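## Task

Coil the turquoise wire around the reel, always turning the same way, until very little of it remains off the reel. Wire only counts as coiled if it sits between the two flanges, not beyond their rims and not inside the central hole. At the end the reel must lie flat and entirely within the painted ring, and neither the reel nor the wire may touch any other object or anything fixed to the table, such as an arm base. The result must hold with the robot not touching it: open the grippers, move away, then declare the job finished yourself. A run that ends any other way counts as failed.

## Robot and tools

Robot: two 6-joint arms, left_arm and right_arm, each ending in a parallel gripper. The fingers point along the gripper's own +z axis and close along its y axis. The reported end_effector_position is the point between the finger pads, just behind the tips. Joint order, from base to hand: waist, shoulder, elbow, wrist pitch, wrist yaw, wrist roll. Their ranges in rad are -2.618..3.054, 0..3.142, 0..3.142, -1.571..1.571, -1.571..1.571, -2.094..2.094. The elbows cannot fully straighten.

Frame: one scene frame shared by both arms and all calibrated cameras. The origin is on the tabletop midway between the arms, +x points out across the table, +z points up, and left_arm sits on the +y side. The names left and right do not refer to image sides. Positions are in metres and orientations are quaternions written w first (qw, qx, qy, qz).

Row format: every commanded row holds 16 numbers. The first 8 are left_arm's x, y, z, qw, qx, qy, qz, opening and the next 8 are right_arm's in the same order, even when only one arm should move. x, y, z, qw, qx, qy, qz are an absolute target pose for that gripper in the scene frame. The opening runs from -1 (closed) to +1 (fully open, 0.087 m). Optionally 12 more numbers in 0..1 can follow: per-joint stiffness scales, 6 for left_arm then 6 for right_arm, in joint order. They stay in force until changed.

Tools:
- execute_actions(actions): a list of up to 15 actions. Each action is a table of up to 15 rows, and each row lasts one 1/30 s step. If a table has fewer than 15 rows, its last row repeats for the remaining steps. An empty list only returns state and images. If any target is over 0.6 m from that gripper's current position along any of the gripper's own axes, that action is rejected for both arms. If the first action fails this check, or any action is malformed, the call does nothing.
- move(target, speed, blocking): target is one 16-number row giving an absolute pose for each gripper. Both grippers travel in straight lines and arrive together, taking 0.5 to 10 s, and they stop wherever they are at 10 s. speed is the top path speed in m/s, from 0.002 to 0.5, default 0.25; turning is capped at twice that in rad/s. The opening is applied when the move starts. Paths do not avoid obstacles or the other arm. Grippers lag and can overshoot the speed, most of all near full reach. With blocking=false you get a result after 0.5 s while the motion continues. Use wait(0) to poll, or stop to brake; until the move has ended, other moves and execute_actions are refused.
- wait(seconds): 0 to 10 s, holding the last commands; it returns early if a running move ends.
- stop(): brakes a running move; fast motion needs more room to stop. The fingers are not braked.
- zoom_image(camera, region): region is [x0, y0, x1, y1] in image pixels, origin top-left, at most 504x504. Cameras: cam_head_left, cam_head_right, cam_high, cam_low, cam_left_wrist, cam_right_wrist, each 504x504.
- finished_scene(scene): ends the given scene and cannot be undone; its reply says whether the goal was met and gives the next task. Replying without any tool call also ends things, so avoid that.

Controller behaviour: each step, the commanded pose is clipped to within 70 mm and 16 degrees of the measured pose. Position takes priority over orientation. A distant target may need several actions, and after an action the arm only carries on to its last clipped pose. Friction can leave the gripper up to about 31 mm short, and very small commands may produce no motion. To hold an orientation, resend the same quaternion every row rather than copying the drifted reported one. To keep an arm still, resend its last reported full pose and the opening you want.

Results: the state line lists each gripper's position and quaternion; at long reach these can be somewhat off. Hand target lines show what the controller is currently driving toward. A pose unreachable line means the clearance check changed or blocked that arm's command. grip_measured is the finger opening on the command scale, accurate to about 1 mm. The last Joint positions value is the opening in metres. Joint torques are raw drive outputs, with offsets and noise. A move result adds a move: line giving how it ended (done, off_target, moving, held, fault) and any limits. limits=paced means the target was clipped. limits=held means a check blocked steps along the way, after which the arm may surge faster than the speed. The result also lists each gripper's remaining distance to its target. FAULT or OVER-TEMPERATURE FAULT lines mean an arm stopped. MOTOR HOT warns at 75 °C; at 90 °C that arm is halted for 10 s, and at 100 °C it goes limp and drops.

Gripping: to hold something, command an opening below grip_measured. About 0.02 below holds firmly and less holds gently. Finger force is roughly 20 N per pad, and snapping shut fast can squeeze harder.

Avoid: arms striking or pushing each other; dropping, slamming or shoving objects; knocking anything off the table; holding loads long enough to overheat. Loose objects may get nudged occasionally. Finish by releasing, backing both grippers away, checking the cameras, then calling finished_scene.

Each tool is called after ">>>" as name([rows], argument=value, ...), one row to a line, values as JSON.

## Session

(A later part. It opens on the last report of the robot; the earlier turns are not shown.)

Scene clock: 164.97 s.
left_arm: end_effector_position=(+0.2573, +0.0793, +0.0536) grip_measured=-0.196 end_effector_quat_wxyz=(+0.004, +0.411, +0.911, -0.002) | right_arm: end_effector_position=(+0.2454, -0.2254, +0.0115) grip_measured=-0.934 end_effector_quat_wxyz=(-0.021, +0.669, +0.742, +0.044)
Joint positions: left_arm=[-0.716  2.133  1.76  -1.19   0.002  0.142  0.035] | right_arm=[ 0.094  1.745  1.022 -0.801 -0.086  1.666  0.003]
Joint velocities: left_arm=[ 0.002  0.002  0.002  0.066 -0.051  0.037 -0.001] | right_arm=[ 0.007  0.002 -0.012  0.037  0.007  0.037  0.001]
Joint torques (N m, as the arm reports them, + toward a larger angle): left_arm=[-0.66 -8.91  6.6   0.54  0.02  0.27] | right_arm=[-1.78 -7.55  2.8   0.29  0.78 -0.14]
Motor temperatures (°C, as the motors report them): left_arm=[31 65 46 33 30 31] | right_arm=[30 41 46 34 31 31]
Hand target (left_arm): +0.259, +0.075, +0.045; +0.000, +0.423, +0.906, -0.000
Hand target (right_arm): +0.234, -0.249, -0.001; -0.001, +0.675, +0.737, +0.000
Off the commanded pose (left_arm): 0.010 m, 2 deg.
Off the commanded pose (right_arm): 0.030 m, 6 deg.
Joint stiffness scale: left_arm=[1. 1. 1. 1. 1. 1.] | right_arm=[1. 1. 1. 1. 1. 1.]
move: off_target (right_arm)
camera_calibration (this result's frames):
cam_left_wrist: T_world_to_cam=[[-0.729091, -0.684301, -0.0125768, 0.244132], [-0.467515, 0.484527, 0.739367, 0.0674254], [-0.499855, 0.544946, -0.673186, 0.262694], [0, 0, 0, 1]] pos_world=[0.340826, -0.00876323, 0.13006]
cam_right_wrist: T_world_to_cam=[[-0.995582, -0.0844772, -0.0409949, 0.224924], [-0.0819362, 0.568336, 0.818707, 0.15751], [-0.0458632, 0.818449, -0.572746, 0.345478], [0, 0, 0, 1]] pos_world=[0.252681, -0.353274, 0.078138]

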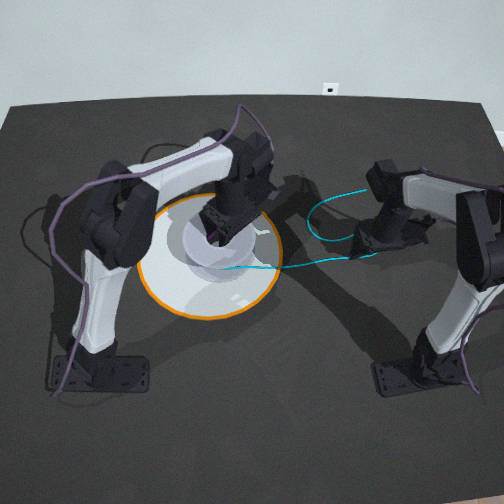

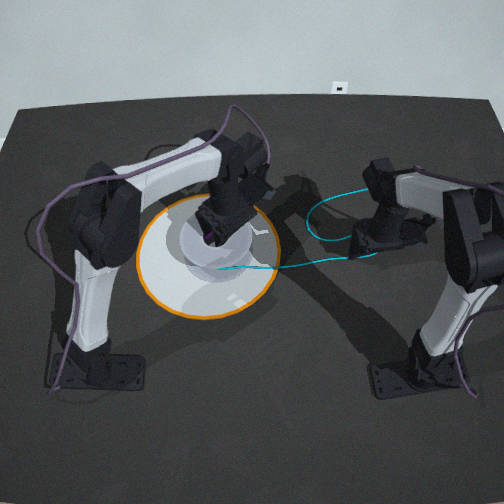

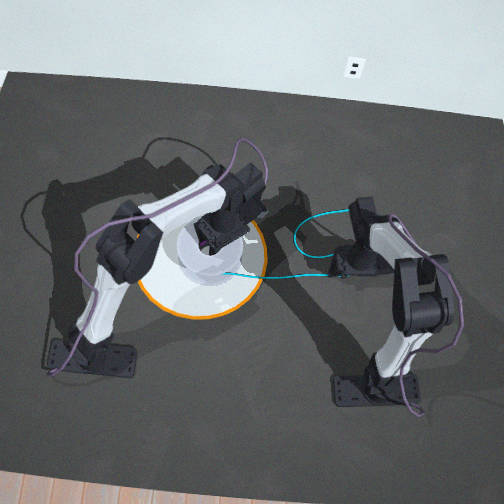

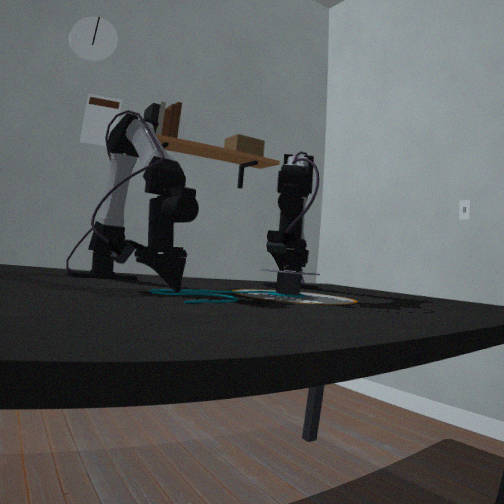

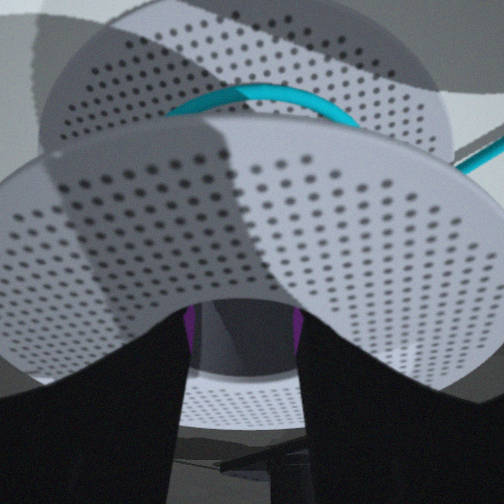

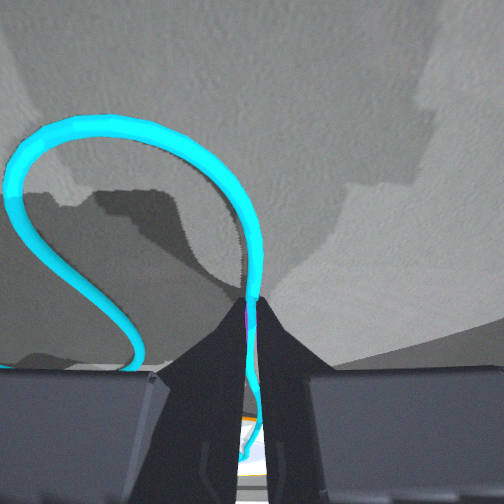

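The slide-regrab works. Continuing with lift, stroke, regrip, stroke.

>>> move(target=[0.259,0.075,0.045,0,0.423,0.906,0,0.3,0.24,-0.228,0.03,0,0.676,0.737,0,-1], speed=0.1)

>>> move(target=[0.259,0.075,0.045,0,0.954,0.301,0,0.3,0.24,-0.182,0.03,0,0.66,0.751,0,-1], speed=0.2)

>>> move(target=[0.259,0.075,0.05,0,0.954,0.301,0,-1,0.24,-0.18,0.03,0,0.66,0.751,0,-1])

>>> move(target=[0.259,0.075,0.05,0,0.342,0.94,0,-1,0.24,-0.18,0.03,0,0.66,0.751,0,-1], speed=0.5)

>>> move(target=[0.259,0.075,0.05,0,-0.574,0.819,0,-1,0.24,-0.18,0.03,0,0.66,0.751,0,-1], speed=0.5)

>>> move(target=[0.259,0.075,0.045,0,-0.574,0.819,0,0.3,0.24,-0.18,0.03,0,0.66,0.751,0,-1])

>>> move(target=[0.259,0.075,0.045,0,0.423,0.906,0,0.3,0.24,-0.125,0.03,0,0.643,0.766,0,-1], speed=0.2)

Scene clock: 174.43 s.
left_arm: end_effector_position=(+0.2573, +0.0793, +0.0536) grip_measured=-0.196 end_effector_quat_wxyz=(+0.004, +0.411, +0.911, -0.002) | right_arm: end_effector_position=(+0.2346, -0.2295, +0.0195) grip_measured=-0.934 end_effector_quat_wxyz=(-0.013, +0.677, +0.736, -0.007)
Joint positions: left_arm=[-0.716  2.133  1.76  -1.19   0.002  0.142  0.035] | right_arm=[ 0.13   1.745  1.076 -0.927 -0.015  1.721  0.003]
Joint velocities: left_arm=[ 0.007  0.007  0.002 -0.037 -0.022 -0.066 -0.001] | right_arm=[-0.007 -0.002 -0.002 -0.022  0.154 -0.007 -0.   ]
Joint torques (N m, as the arm reports them, + toward a larger angle): left_arm=[-0.66 -8.91  6.6   0.54  0.02  0.27] | right_arm=[ 0.51 -9.53  6.81  0.04  0.22  0.12]
Motor temperatures (°C, as the motors report them): left_arm=[31 65 47 33 30 31] | right_arm=[30 42 45 34 31 31]
Hand target (left_arm): +0.259, +0.075, +0.045; +0.000, +0.423, +0.906, -0.000
Hand target (right_arm): +0.240, -0.228, +0.030; -0.001, +0.676, +0.737, +0.001
Off the commanded pose (left_arm): 0.010 m, 2 deg.
Off the commanded pose (right_arm): 0.012 m, 2 deg.
Joint stiffness scale: left_arm=[1. 1. 1. 1. 1. 1.] | right_arm=[1. 1. 1. 1. 1. 1.]
move: off_target (right_arm)
camera_calibration (this result's frames):
cam_left_wrist: T_world_to_cam=[[-0.729091, -0.684301, -0.0125768, 0.244132], [-0.467515, 0.484527, 0.739367, 0.0674254], [-0.499855, 0.544946, -0.673186, 0.262694], [0, 0, 0, 1]] pos_world=[0.340826, -0.00876323, 0.13006]
cam_right_wrist: T_world_to_cam=[[-0.997499, -0.0666131, 0.0236467, 0.217412], [-0.0242781, 0.637049, 0.770441, 0.155578], [-0.0663855, 0.767939, -0.637073, 0.347485], [0, 0, 0, 1]] pos_world=[0.243714, -0.351476, 0.0963691]

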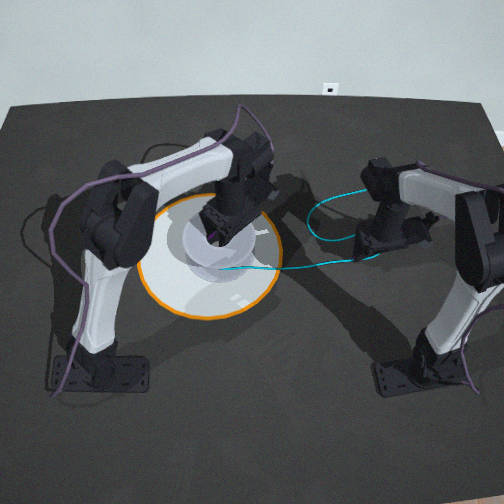

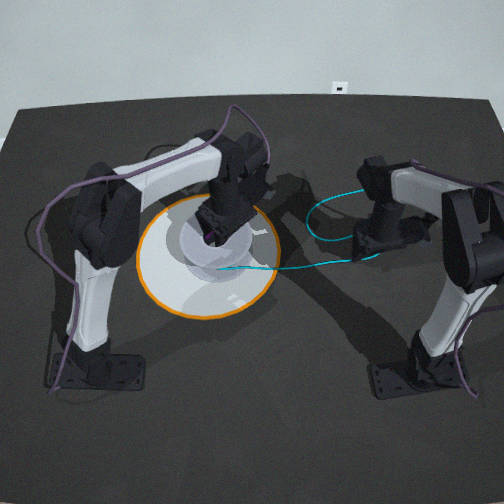

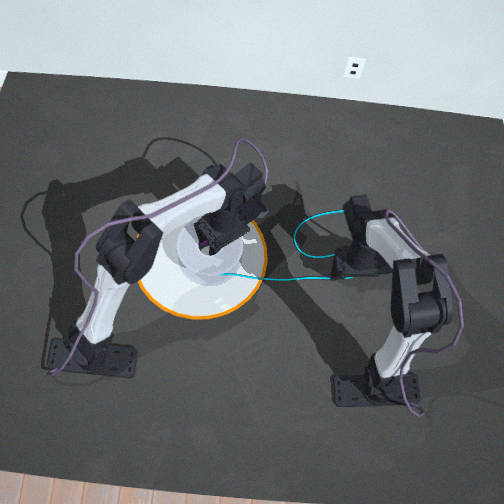

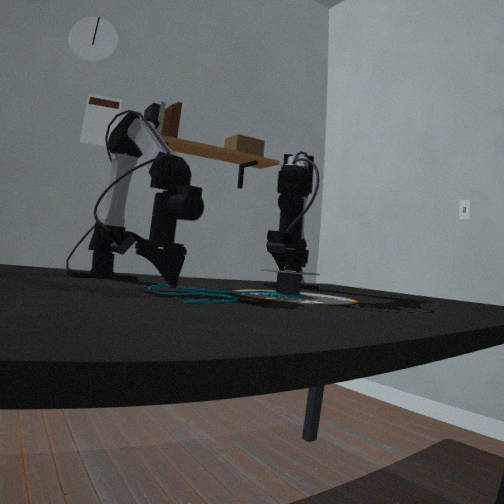

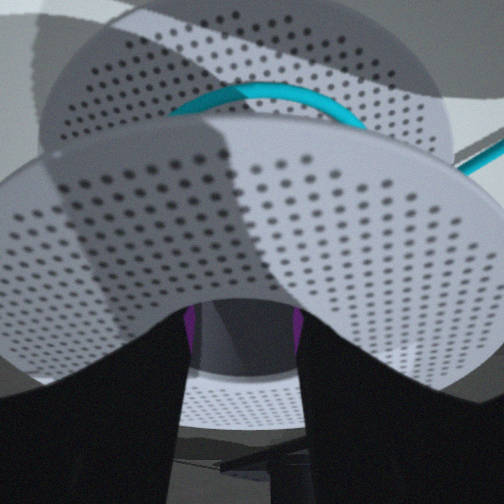

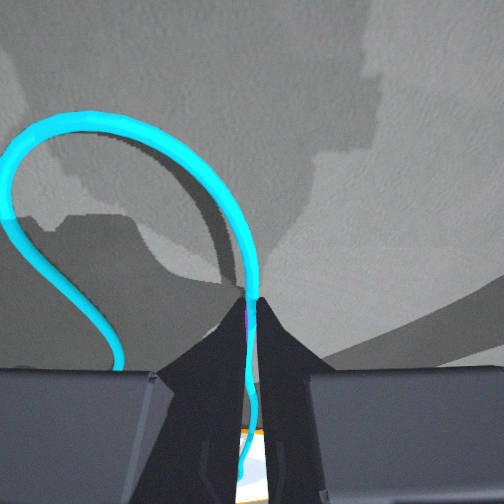

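Scene clock: 179.17 s.
left_arm: end_effector_position=(+0.2669, +0.0740, +0.0536) grip_measured=-0.196 end_effector_quat_wxyz=(+0.006, +0.949, +0.315, +0.007) | right_arm: end_effector_position=(+0.2380, -0.1835, +0.0327) grip_measured=-0.934 end_effector_quat_wxyz=(-0.004, +0.661, +0.750, +0.009)
Joint positions: left_arm=[-0.807  1.975  1.52  -1.099 -0.007  1.704  0.035] | right_arm=[ 0.273  1.761  1.15  -0.948 -0.015  1.82   0.003]
Joint velocities: left_arm=[ 0.002  0.007  0.002 -0.037  0.022  0.007 -0.   ] | right_arm=[ 0.007  0.002 -0.002 -0.081 -0.007 -0.022 -0.001]
Joint torques (N m, as the arm reports them, + toward a larger angle): left_arm=[-0.75 -9.86  3.31  0.48  0.16  0.28] | right_arm=[ 0.46 -6.34  6.91  0.16  0.21  0.11]
Motor temperatures (°C, as the motors report them): left_arm=[31 66 46 33 30 31] | right_arm=[30 41 45 34 31 31]
Hand target (left_arm): +0.259, +0.075, +0.045; -0.000, +0.954, +0.301, -0.000
Hand target (right_arm): +0.240, -0.181, +0.030; -0.002, +0.660, +0.751, +0.000
Off the commanded pose (left_arm): 0.012 m, 2 deg.
Off the commanded pose (right_arm): 0.004 m, 1 deg.
Joint stiffness scale: left_arm=[1. 1. 1. 1. 1. 1.] | right_arm=[1. 1. 1. 1. 1. 1.]
move: off_target (left_arm)
camera_calibration (this result's frames):
cam_left_wrist: T_world_to_cam=[[-0.622075, 0.782392, -0.0297442, 0.111335], [0.50344, 0.428799, 0.75012, -0.181017], [0.599642, 0.451656, -0.660633, -0.0168003], [0, 0, 0, 1]] pos_world=[0.170464, -0.00189965, 0.127997]
cam_right_wrist: T_world_to_cam=[[-0.993858, -0.109975, -0.0122838, 0.215912], [-0.0789416, 0.626822, 0.775153, 0.127206], [-0.077548, 0.771362, -0.631654, 0.323837], [0, 0, 0, 1]] pos_world=[0.24974, -0.305786, 0.108601]

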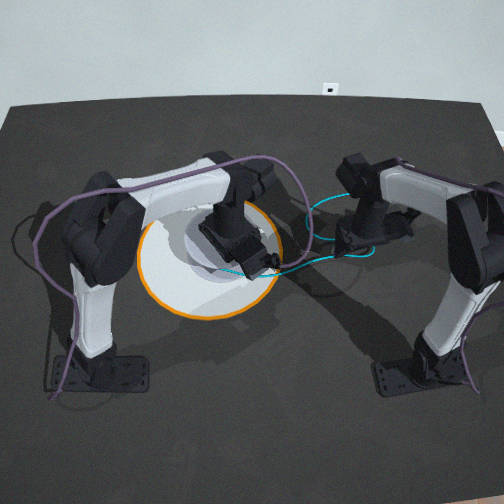

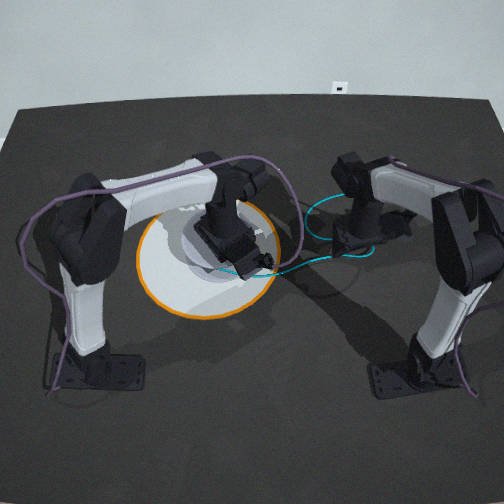

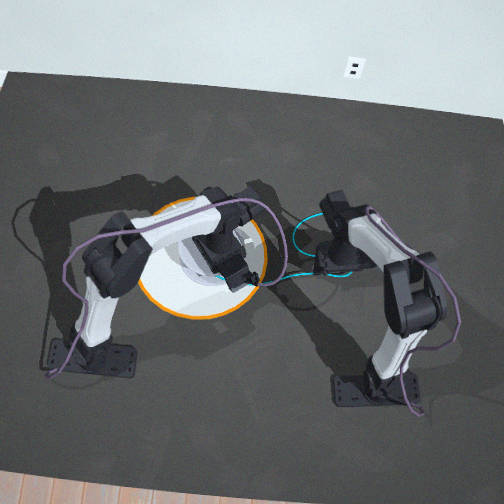

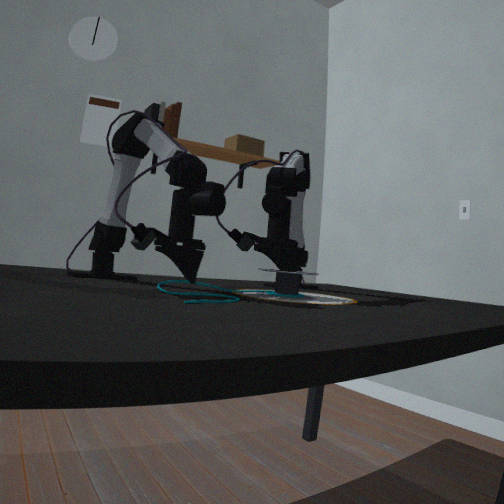

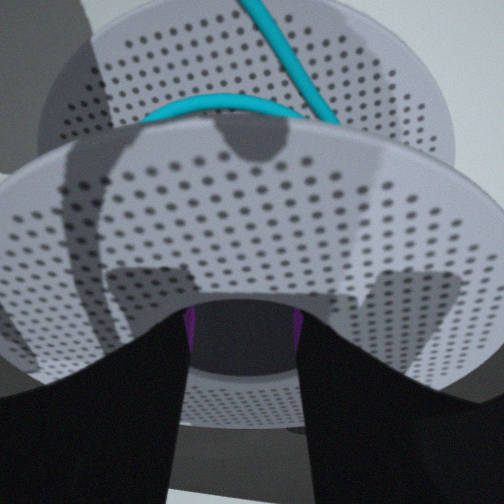

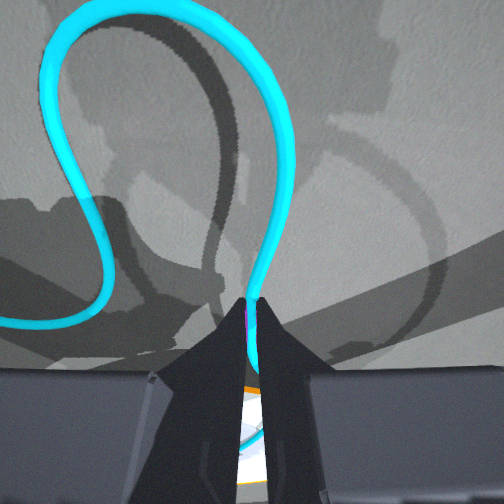

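Scene clock: 179.87 s.
left_arm: end_effector_position=(+0.2672, +0.0735, +0.0536) grip_measured=-1.000 end_effector_quat_wxyz=(+0.006, +0.951, +0.309, +0.007) | right_arm: end_effector_position=(+0.2377, -0.1827, +0.0325) grip_measured=-0.934 end_effector_quat_wxyz=(-0.002, +0.661, +0.750, +0.008)
Joint positions: left_arm=[-0.807  1.975  1.52  -1.099 -0.007  1.717  0.   ] | right_arm=[ 0.278  1.761  1.15  -0.948 -0.011  1.826  0.003]
Joint velocities: left_arm=[-0.022 -0.017 -0.007  0.007  0.081 -0.007  0.   ] | right_arm=[ 0.002 -0.002 -0.022  0.022 -0.037  0.022  0.   ]
Joint torques (N m, as the arm reports them, + toward a larger angle): left_arm=[ -0.77 -10.36   4.1    0.31   0.16   0.16] | right_arm=[ 0.58 -6.27  6.93  0.24  0.2   0.07]
Motor temperatures (°C, as the motors report them): left_arm=[31 66 46 33 30 31] | right_arm=[30 41 45 34 31 31]
Hand target (left_arm): +0.259, +0.075, +0.050; -0.000, +0.954, +0.301, -0.000
Hand target (right_arm): +0.240, -0.180, +0.030; -0.000, +0.660, +0.751, +0.000
Off the commanded pose (left_arm): 0.009 m, 1 deg.
Off the commanded pose (right_arm): 0.004 m, 1 deg.
Joint stiffness scale: left_arm=[1. 1. 1. 1. 1. 1.] | right_arm=[1. 1. 1. 1. 1. 1.]
move: done
camera_calibration (this result's frames):
cam_left_wrist: T_world_to_cam=[[-0.611572, 0.790633, -0.0296328, 0.108472], [0.509039, 0.421873, 0.750268, -0.181992], [0.605688, 0.443759, -0.660469, -0.0178332], [0, 0, 0, 1]] pos_world=[0.169781, -0.00107042, 0.127979]
cam_right_wrist: T_world_to_cam=[[-0.993929, -0.109216, -0.0133019, 0.21588], [-0.0795525, 0.629872, 0.772614, 0.127572], [-0.0760035, 0.768982, -0.634737, 0.322346], [0, 0, 0, 1]] pos_world=[0.249217, -0.304654, 0.108913]

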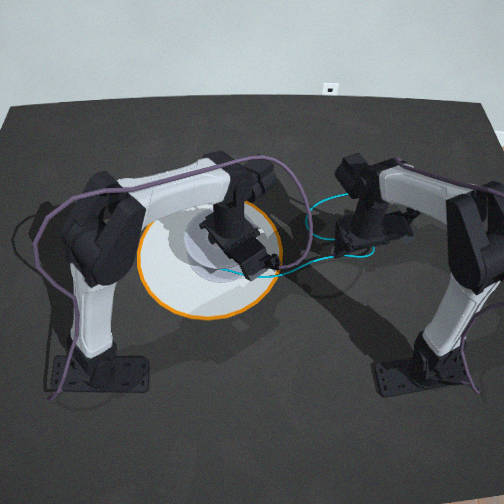

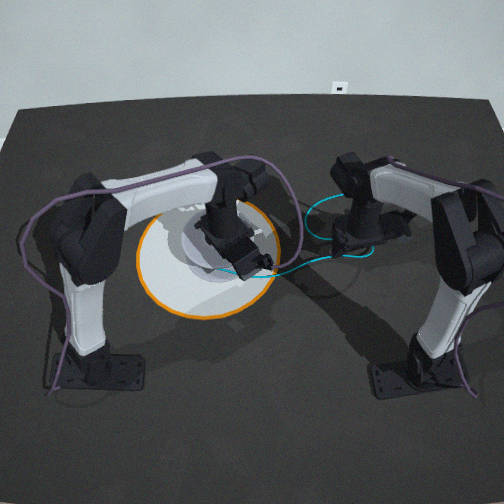

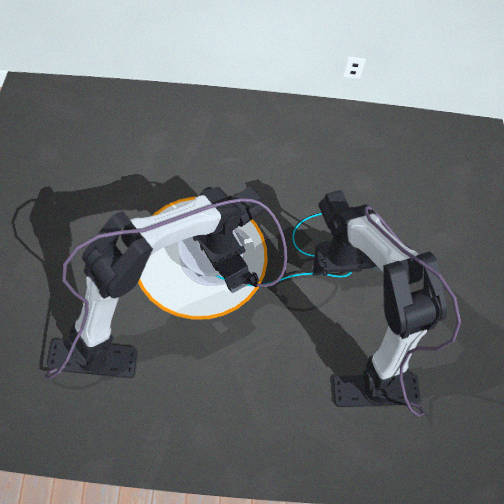

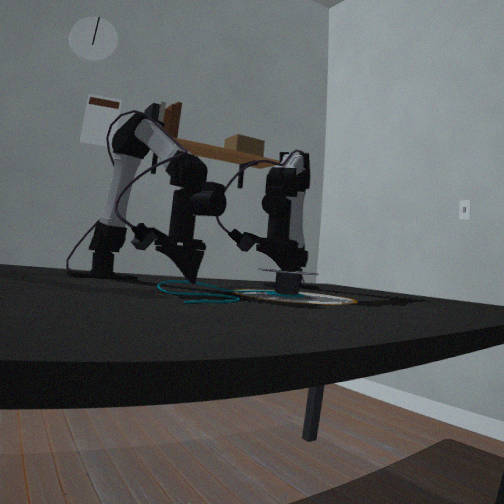

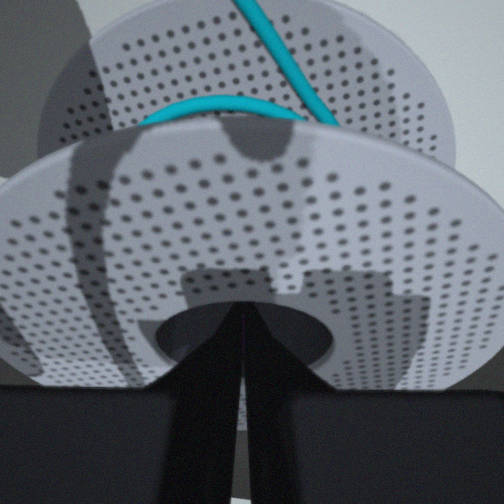

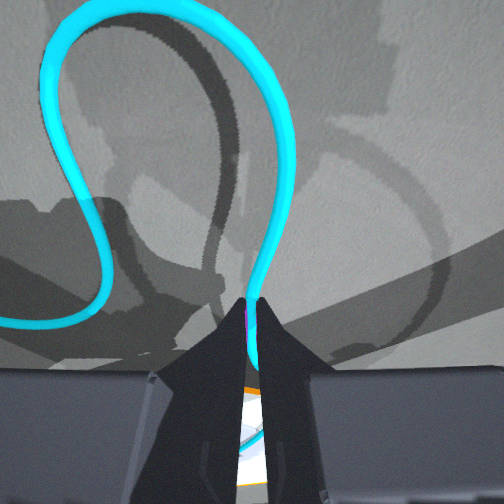

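Scene clock: 182.40 s.
left_arm: end_effector_position=(+0.2534, +0.0781, +0.0485) grip_measured=-1.000 end_effector_quat_wxyz=(-0.003, +0.349, +0.937, +0.004) | right_arm: end_effector_position=(+0.2378, -0.1828, +0.0325) grip_measured=-0.934 end_effector_quat_wxyz=(-0.002, +0.661, +0.750, +0.008)
Joint positions: left_arm=[-0.714  2.146  1.757 -1.19  -0.005  0.01   0.   ] | right_arm=[ 0.278  1.761  1.15  -0.948 -0.01   1.826  0.003]
Joint velocities: left_arm=[ 0.012  0.022 -0.012 -0.022 -0.007  0.007  0.   ] | right_arm=[ 0.007  0.007  0.007 -0.007  0.007 -0.007 -0.001]
Joint torques (N m, as the arm reports them, + toward a larger angle): left_arm=[  0.63 -10.05   7.91   0.32   0.08   0.06] | right_arm=[ 0.5  -6.25  6.89  0.21  0.2   0.07]
Motor temperatures (°C, as the motors report them): left_arm=[31 66 46 33 30 31] | right_arm=[30 41 45 34 31 31]
Hand target (left_arm): +0.259, +0.075, +0.050; +0.001, +0.342, +0.940, +0.000
Hand target (right_arm): +0.240, -0.180, +0.030; +0.000, +0.660, +0.751, +0.000
Off the commanded pose (left_arm): 0.007 m, 1 deg.
Off the commanded pose (right_arm): 0.004 m, 1 deg.
Joint stiffness scale: left_arm=[1. 1. 1. 1. 1. 1.] | right_arm=[1. 1. 1. 1. 1. 1.]
move: done
camera_calibration (this result's frames):
cam_left_wrist: T_world_to_cam=[[-0.63075, -0.775761, -0.0186917, 0.222931], [-0.521948, 0.406311, 0.749988, 0.0893894], [-0.574216, 0.482811, -0.661188, 0.281172], [0, 0, 0, 1]] pos_world=[0.348724, 0.000868477, 0.123033]
cam_right_wrist: T_world_to_cam=[[-0.993968, -0.108837, -0.0135016, 0.216016], [-0.0795212, 0.630448, 0.772147, 0.127791], [-0.0755264, 0.768563, -0.6353, 0.322253], [0, 0, 0, 1]] pos_world=[0.249214, -0.304727, 0.10897]

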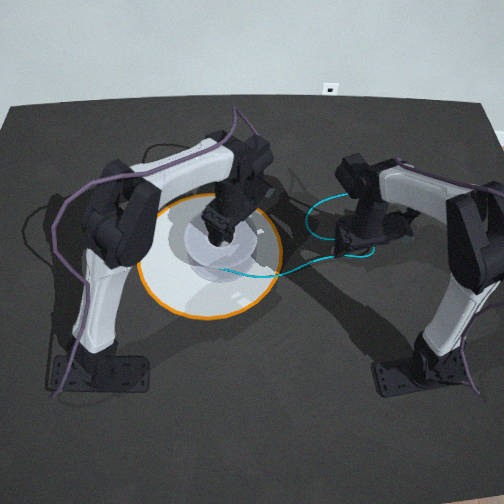

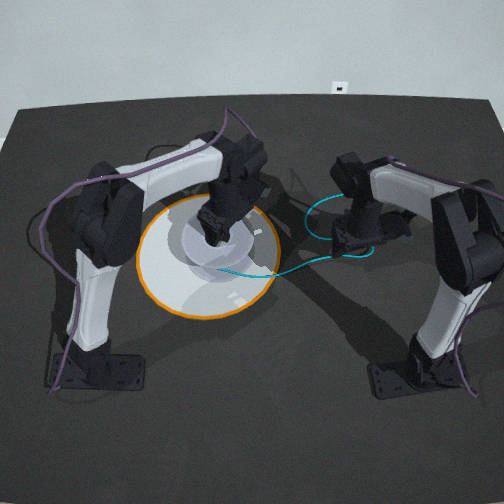

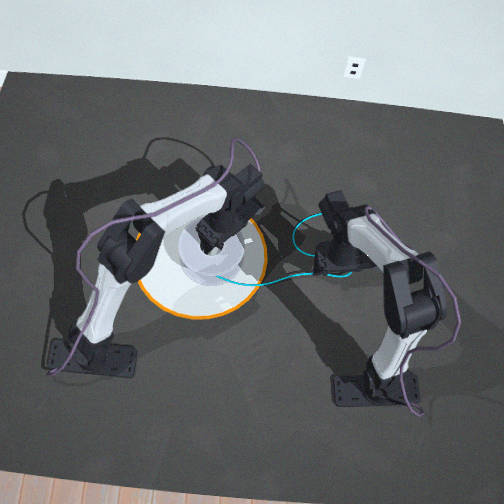

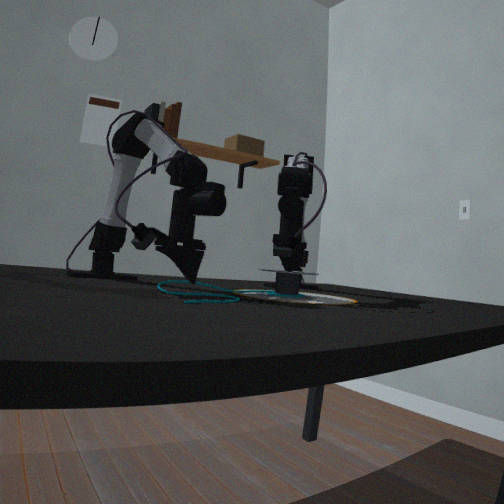

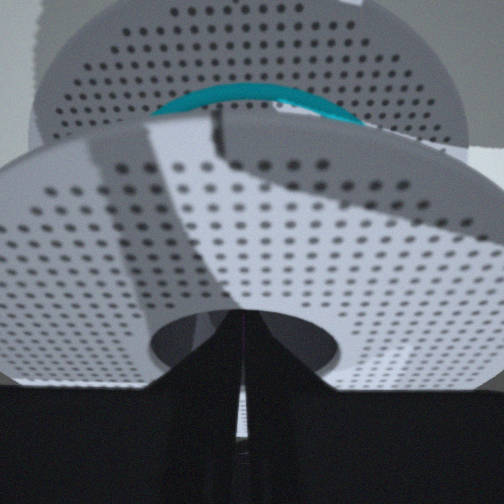

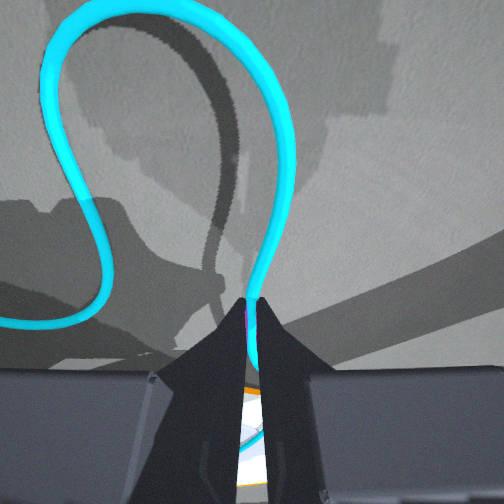

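Scene clock: 185.10 s.
left_arm: end_effector_position=(+0.2604, +0.0703, +0.0491) grip_measured=-1.000 end_effector_quat_wxyz=(-0.007, -0.569, +0.822, +0.001) | right_arm: end_effector_position=(+0.2378, -0.1828, +0.0325) grip_measured=-0.934 end_effector_quat_wxyz=(-0.002, +0.661, +0.750, +0.008)
Joint positions: left_arm=[-0.601  1.976  1.504 -1.106  0.011 -1.802  0.   ] | right_arm=[ 0.278  1.761  1.15  -0.948 -0.01   1.826  0.003]
Joint velocities: left_arm=[-0.012  0.007  0.007  0.007 -0.007 -0.051  0.   ] | right_arm=[-0.007 -0.002 -0.002 -0.022  0.037 -0.037  0.   ]
Joint torques (N m, as the arm reports them, + toward a larger angle): left_arm=[  0.34 -11.3    4.04   0.38  -0.16   0.06] | right_arm=[ 0.53 -6.12  6.93  0.2   0.19  0.12]
Motor temperatures (°C, as the motors report them): left_arm=[31 66 46 33 30 31] | right_arm=[30 41 45 34 31 31]
Hand target (left_arm): +0.260, +0.075, +0.051; -0.000, -0.574, +0.819, +0.000
Hand target (right_arm): +0.240, -0.180, +0.030; -0.000, +0.660, +0.751, +0.000
Off the commanded pose (left_arm): 0.005 m, 1 deg.
Off the commanded pose (right_arm): 0.004 m, 1 deg.
Joint stiffness scale: left_arm=[1. 1. 1. 1. 1. 1.] | right_arm=[1. 1. 1. 1. 1. 1.]
move: done
camera_calibration (this result's frames):
cam_left_wrist: T_world_to_cam=[[0.946027, -0.323274, -0.0229745, -0.220898], [-0.197153, -0.630312, 0.750891, 0.0840479], [-0.257224, -0.705833, -0.660027, 0.290291], [0, 0, 0, 1]] pos_world=[0.300215, 0.186463, 0.123414]
cam_right_wrist: T_world_to_cam=[[-0.993968, -0.108837, -0.0135016, 0.216016], [-0.0795212, 0.630448, 0.772147, 0.127791], [-0.0755264, 0.768563, -0.6353, 0.322253], [0, 0, 0, 1]] pos_world=[0.249214, -0.304727, 0.10897]

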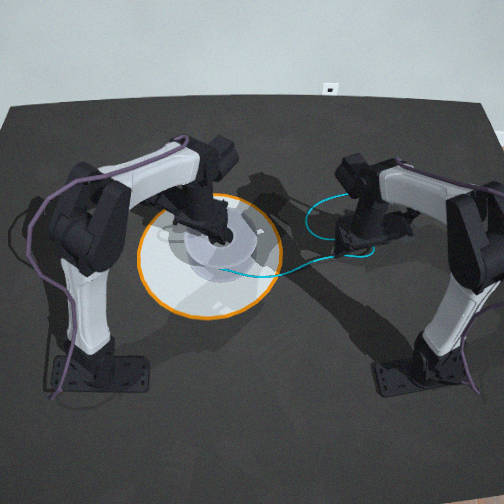

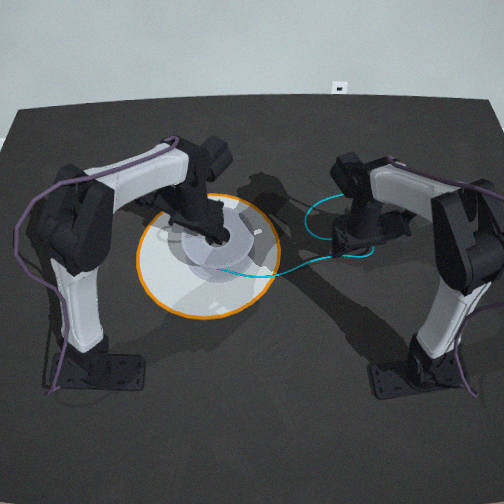

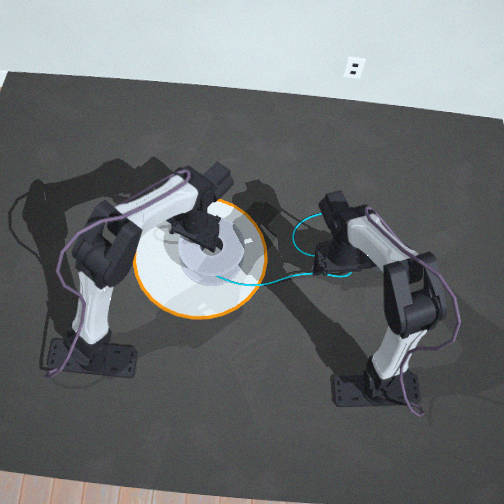

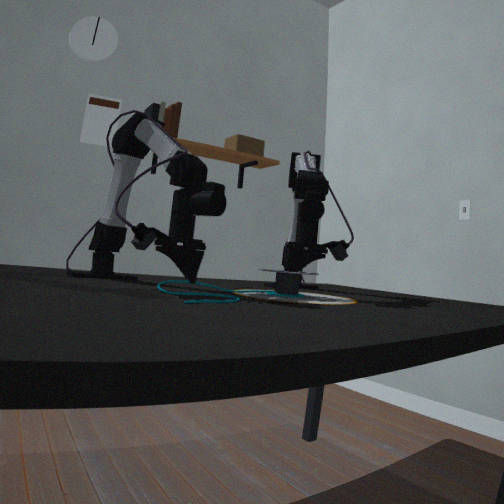

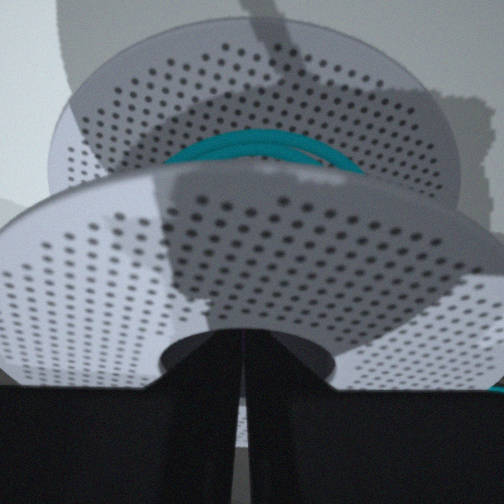

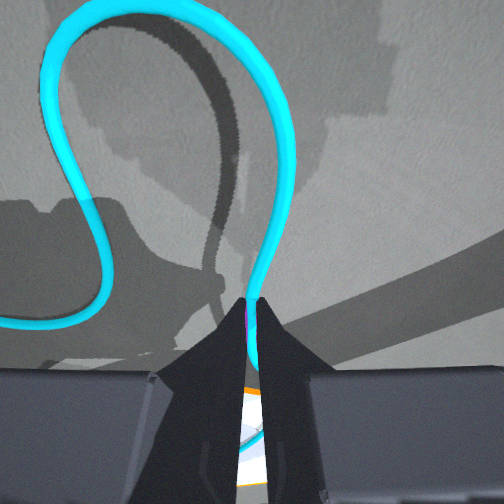

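Scene clock: 185.80 s.
left_arm: end_effector_position=(+0.2617, +0.0684, +0.0548) grip_measured=-0.176 end_effector_quat_wxyz=(-0.005, -0.569, +0.822, -0.008) | right_arm: end_effector_position=(+0.2378, -0.1828, +0.0325) grip_measured=-0.934 end_effector_quat_wxyz=(-0.002, +0.661, +0.750, +0.008)
Joint positions: left_arm=[-0.602  1.962  1.506 -1.103  0.016 -1.803  0.036] | right_arm=[ 0.278  1.761  1.15  -0.948 -0.01   1.826  0.003]
Joint velocities: left_arm=[ 0.012 -0.017 -0.002 -0.007  0.022  0.051  0.   ] | right_arm=[-0.002 -0.012  0.002 -0.022 -0.007  0.007 -0.   ]
Joint torques (N m, as the arm reports them, + toward a larger angle): left_arm=[ 0.25 -9.89  2.94  0.57 -0.21  0.02] | right_arm=[ 0.58 -6.31  7.07  0.2   0.21  0.1 ]
Motor temperatures (°C, as the motors report them): left_arm=[31 66 46 33 30 31] | right_arm=[30 41 45 34 31 31]
Hand target (left_arm): +0.259, +0.075, +0.045; -0.000, -0.574, +0.819, +0.000
Hand target (right_arm): +0.240, -0.180, +0.030; -0.000, +0.660, +0.751, +0.000
Off the commanded pose (left_arm): 0.012 m, 1 deg.
Off the commanded pose (right_arm): 0.004 m, 1 deg.
Joint stiffness scale: left_arm=[1. 1. 1. 1. 1. 1.] | right_arm=[1. 1. 1. 1. 1. 1.]
move: off_target (left_arm)
camera_calibration (this result's frames):
cam_left_wrist: T_world_to_cam=[[0.946335, -0.323129, -0.00612405, -0.223573], [-0.206686, -0.619663, 0.757165, 0.0802165], [-0.248457, -0.715266, -0.653195, 0.290951], [0, 0, 0, 1]] pos_world=[0.300443, 0.185572, 0.127942]
cam_right_wrist: T_world_to_cam=[[-0.993968, -0.108837, -0.0135016, 0.216016], [-0.0795212, 0.630448, 0.772147, 0.127791], [-0.0755264, 0.768563, -0.6353, 0.322253], [0, 0, 0, 1]] pos_world=[0.249214, -0.304727, 0.10897]

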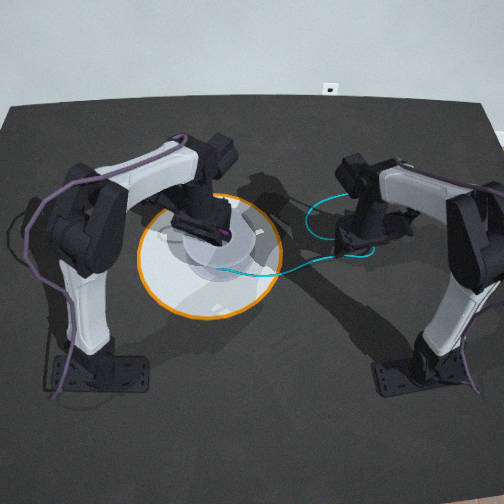

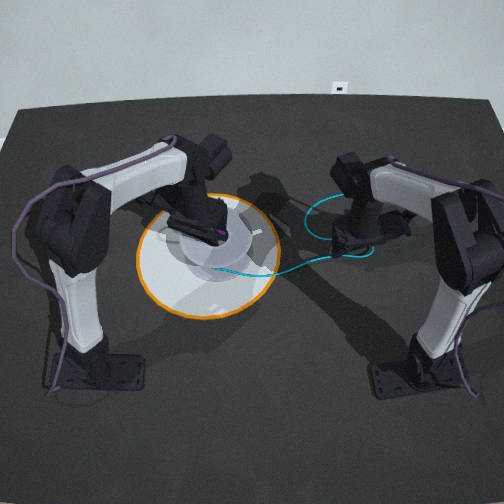

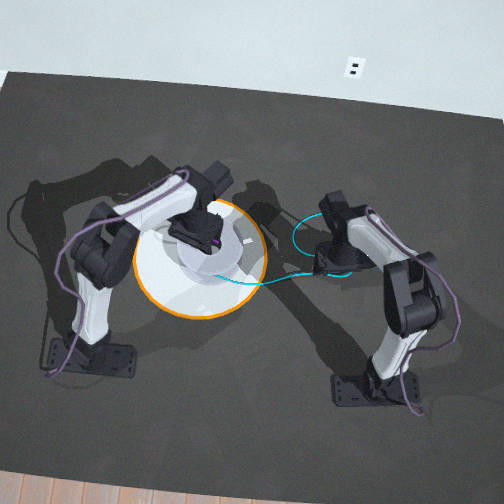

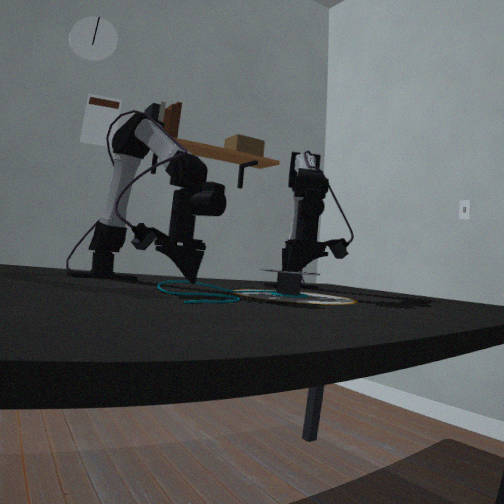

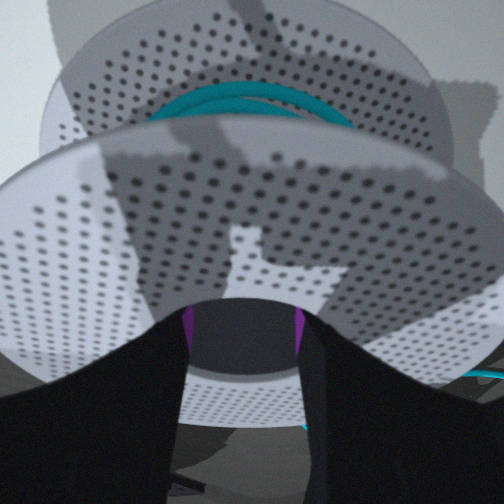

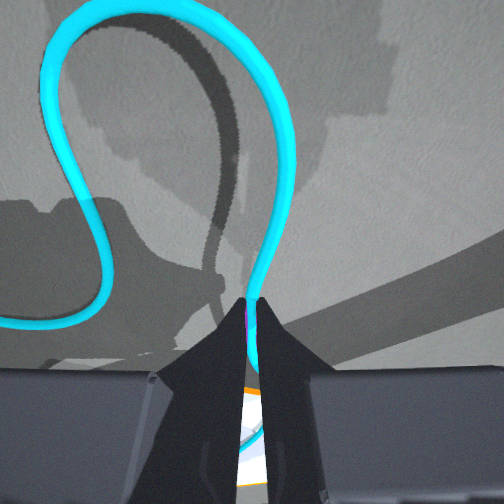

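Scene clock: 191.50 s.
left_arm: end_effector_position=(+0.2570, +0.0795, +0.0544) grip_measured=-0.176 end_effector_quat_wxyz=(+0.004, +0.410, +0.912, -0.001) | right_arm: end_effector_position=(+0.2390, -0.1277, +0.0324) grip_measured=-0.934 end_effector_quat_wxyz=(-0.003, +0.644, +0.765, +0.007)
Joint positions: left_arm=[-0.716  2.132  1.761 -1.192 -0.     0.138  0.036] | right_arm=[ 0.428  1.86   1.276 -0.975 -0.01   1.931  0.003]
Joint velocities: left_arm=[ 0.002  0.007 -0.012 -0.037  0.081 -0.007 -0.001] | right_arm=[-0.007 -0.022 -0.007  0.007  0.037 -0.066  0.001]
Joint torques (N m, as the arm reports them, + toward a larger angle): left_arm=[-0.78 -8.84  6.25  0.59  0.04  0.26] | right_arm=[ 0.49 -7.36  7.    0.16  0.18  0.07]
Motor temperatures (°C, as the motors report them): left_arm=[31 66 46 33 30 31] | right_arm=[30 41 45 34 31 31]
Hand target (left_arm): +0.258, +0.075, +0.044; -0.000, +0.423, +0.906, -0.000
Hand target (right_arm): +0.240, -0.124, +0.030; -0.002, +0.643, +0.766, -0.000
Off the commanded pose (left_arm): 0.011 m, 2 deg.
Off the commanded pose (right_arm): 0.004 m, 1 deg.
Joint stiffness scale: left_arm=[1. 1. 1. 1. 1. 1.] | right_arm=[1. 1. 1. 1. 1. 1.]
move: off_target (left_arm)
camera_calibration (this result's frames):
cam_left_wrist: T_world_to_cam=[[-0.726716, -0.686794, -0.0140621, 0.243748], [-0.469896, 0.48207, 0.739463, 0.0674502], [-0.50108, 0.543988, -0.67305, 0.263406], [0, 0, 0, 1]] pos_world=[0.340818, -0.00840055, 0.130836]
cam_right_wrist: T_world_to_cam=[[-0.987975, -0.154219, -0.0110594, 0.215945], [-0.106376, 0.626083, 0.772466, 0.0990913], [-0.112205, 0.764353, -0.63496, 0.288181], [0, 0, 0, 1]] pos_world=[0.256224, -0.249009, 0.108827]

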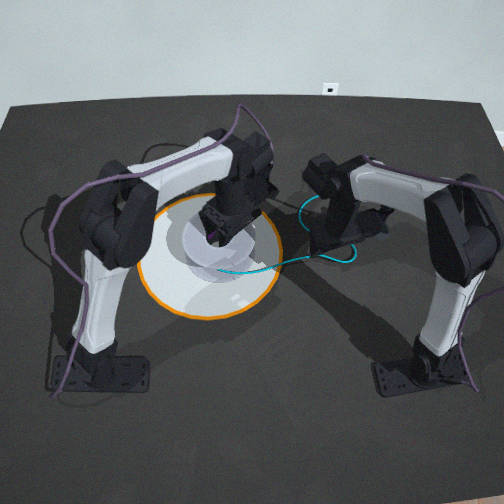

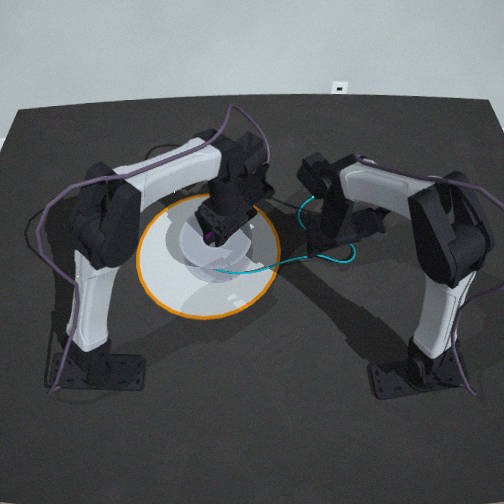

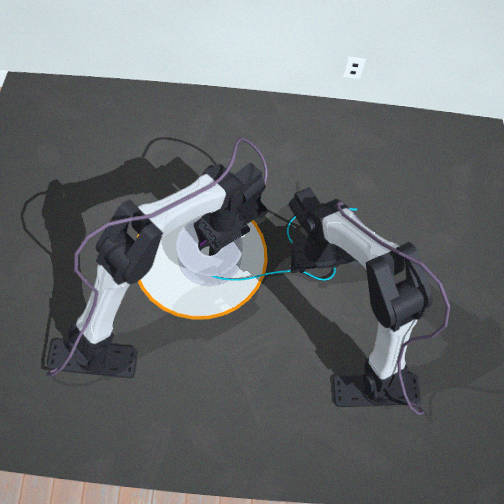

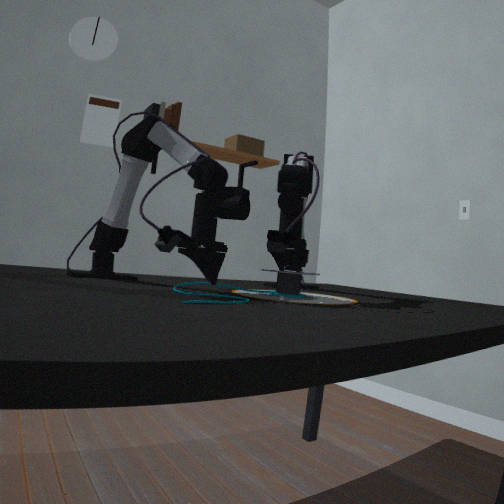

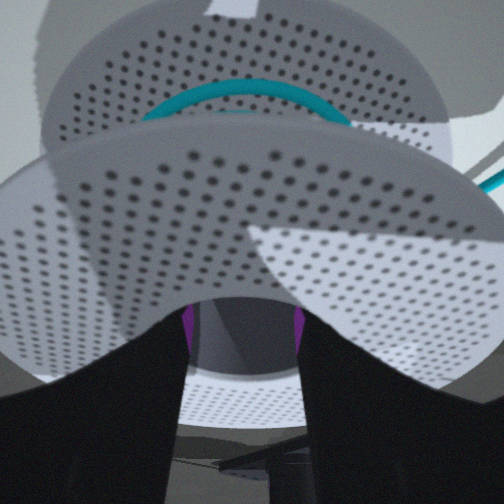

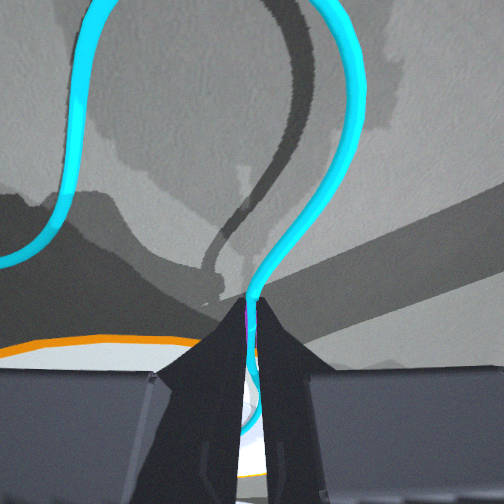

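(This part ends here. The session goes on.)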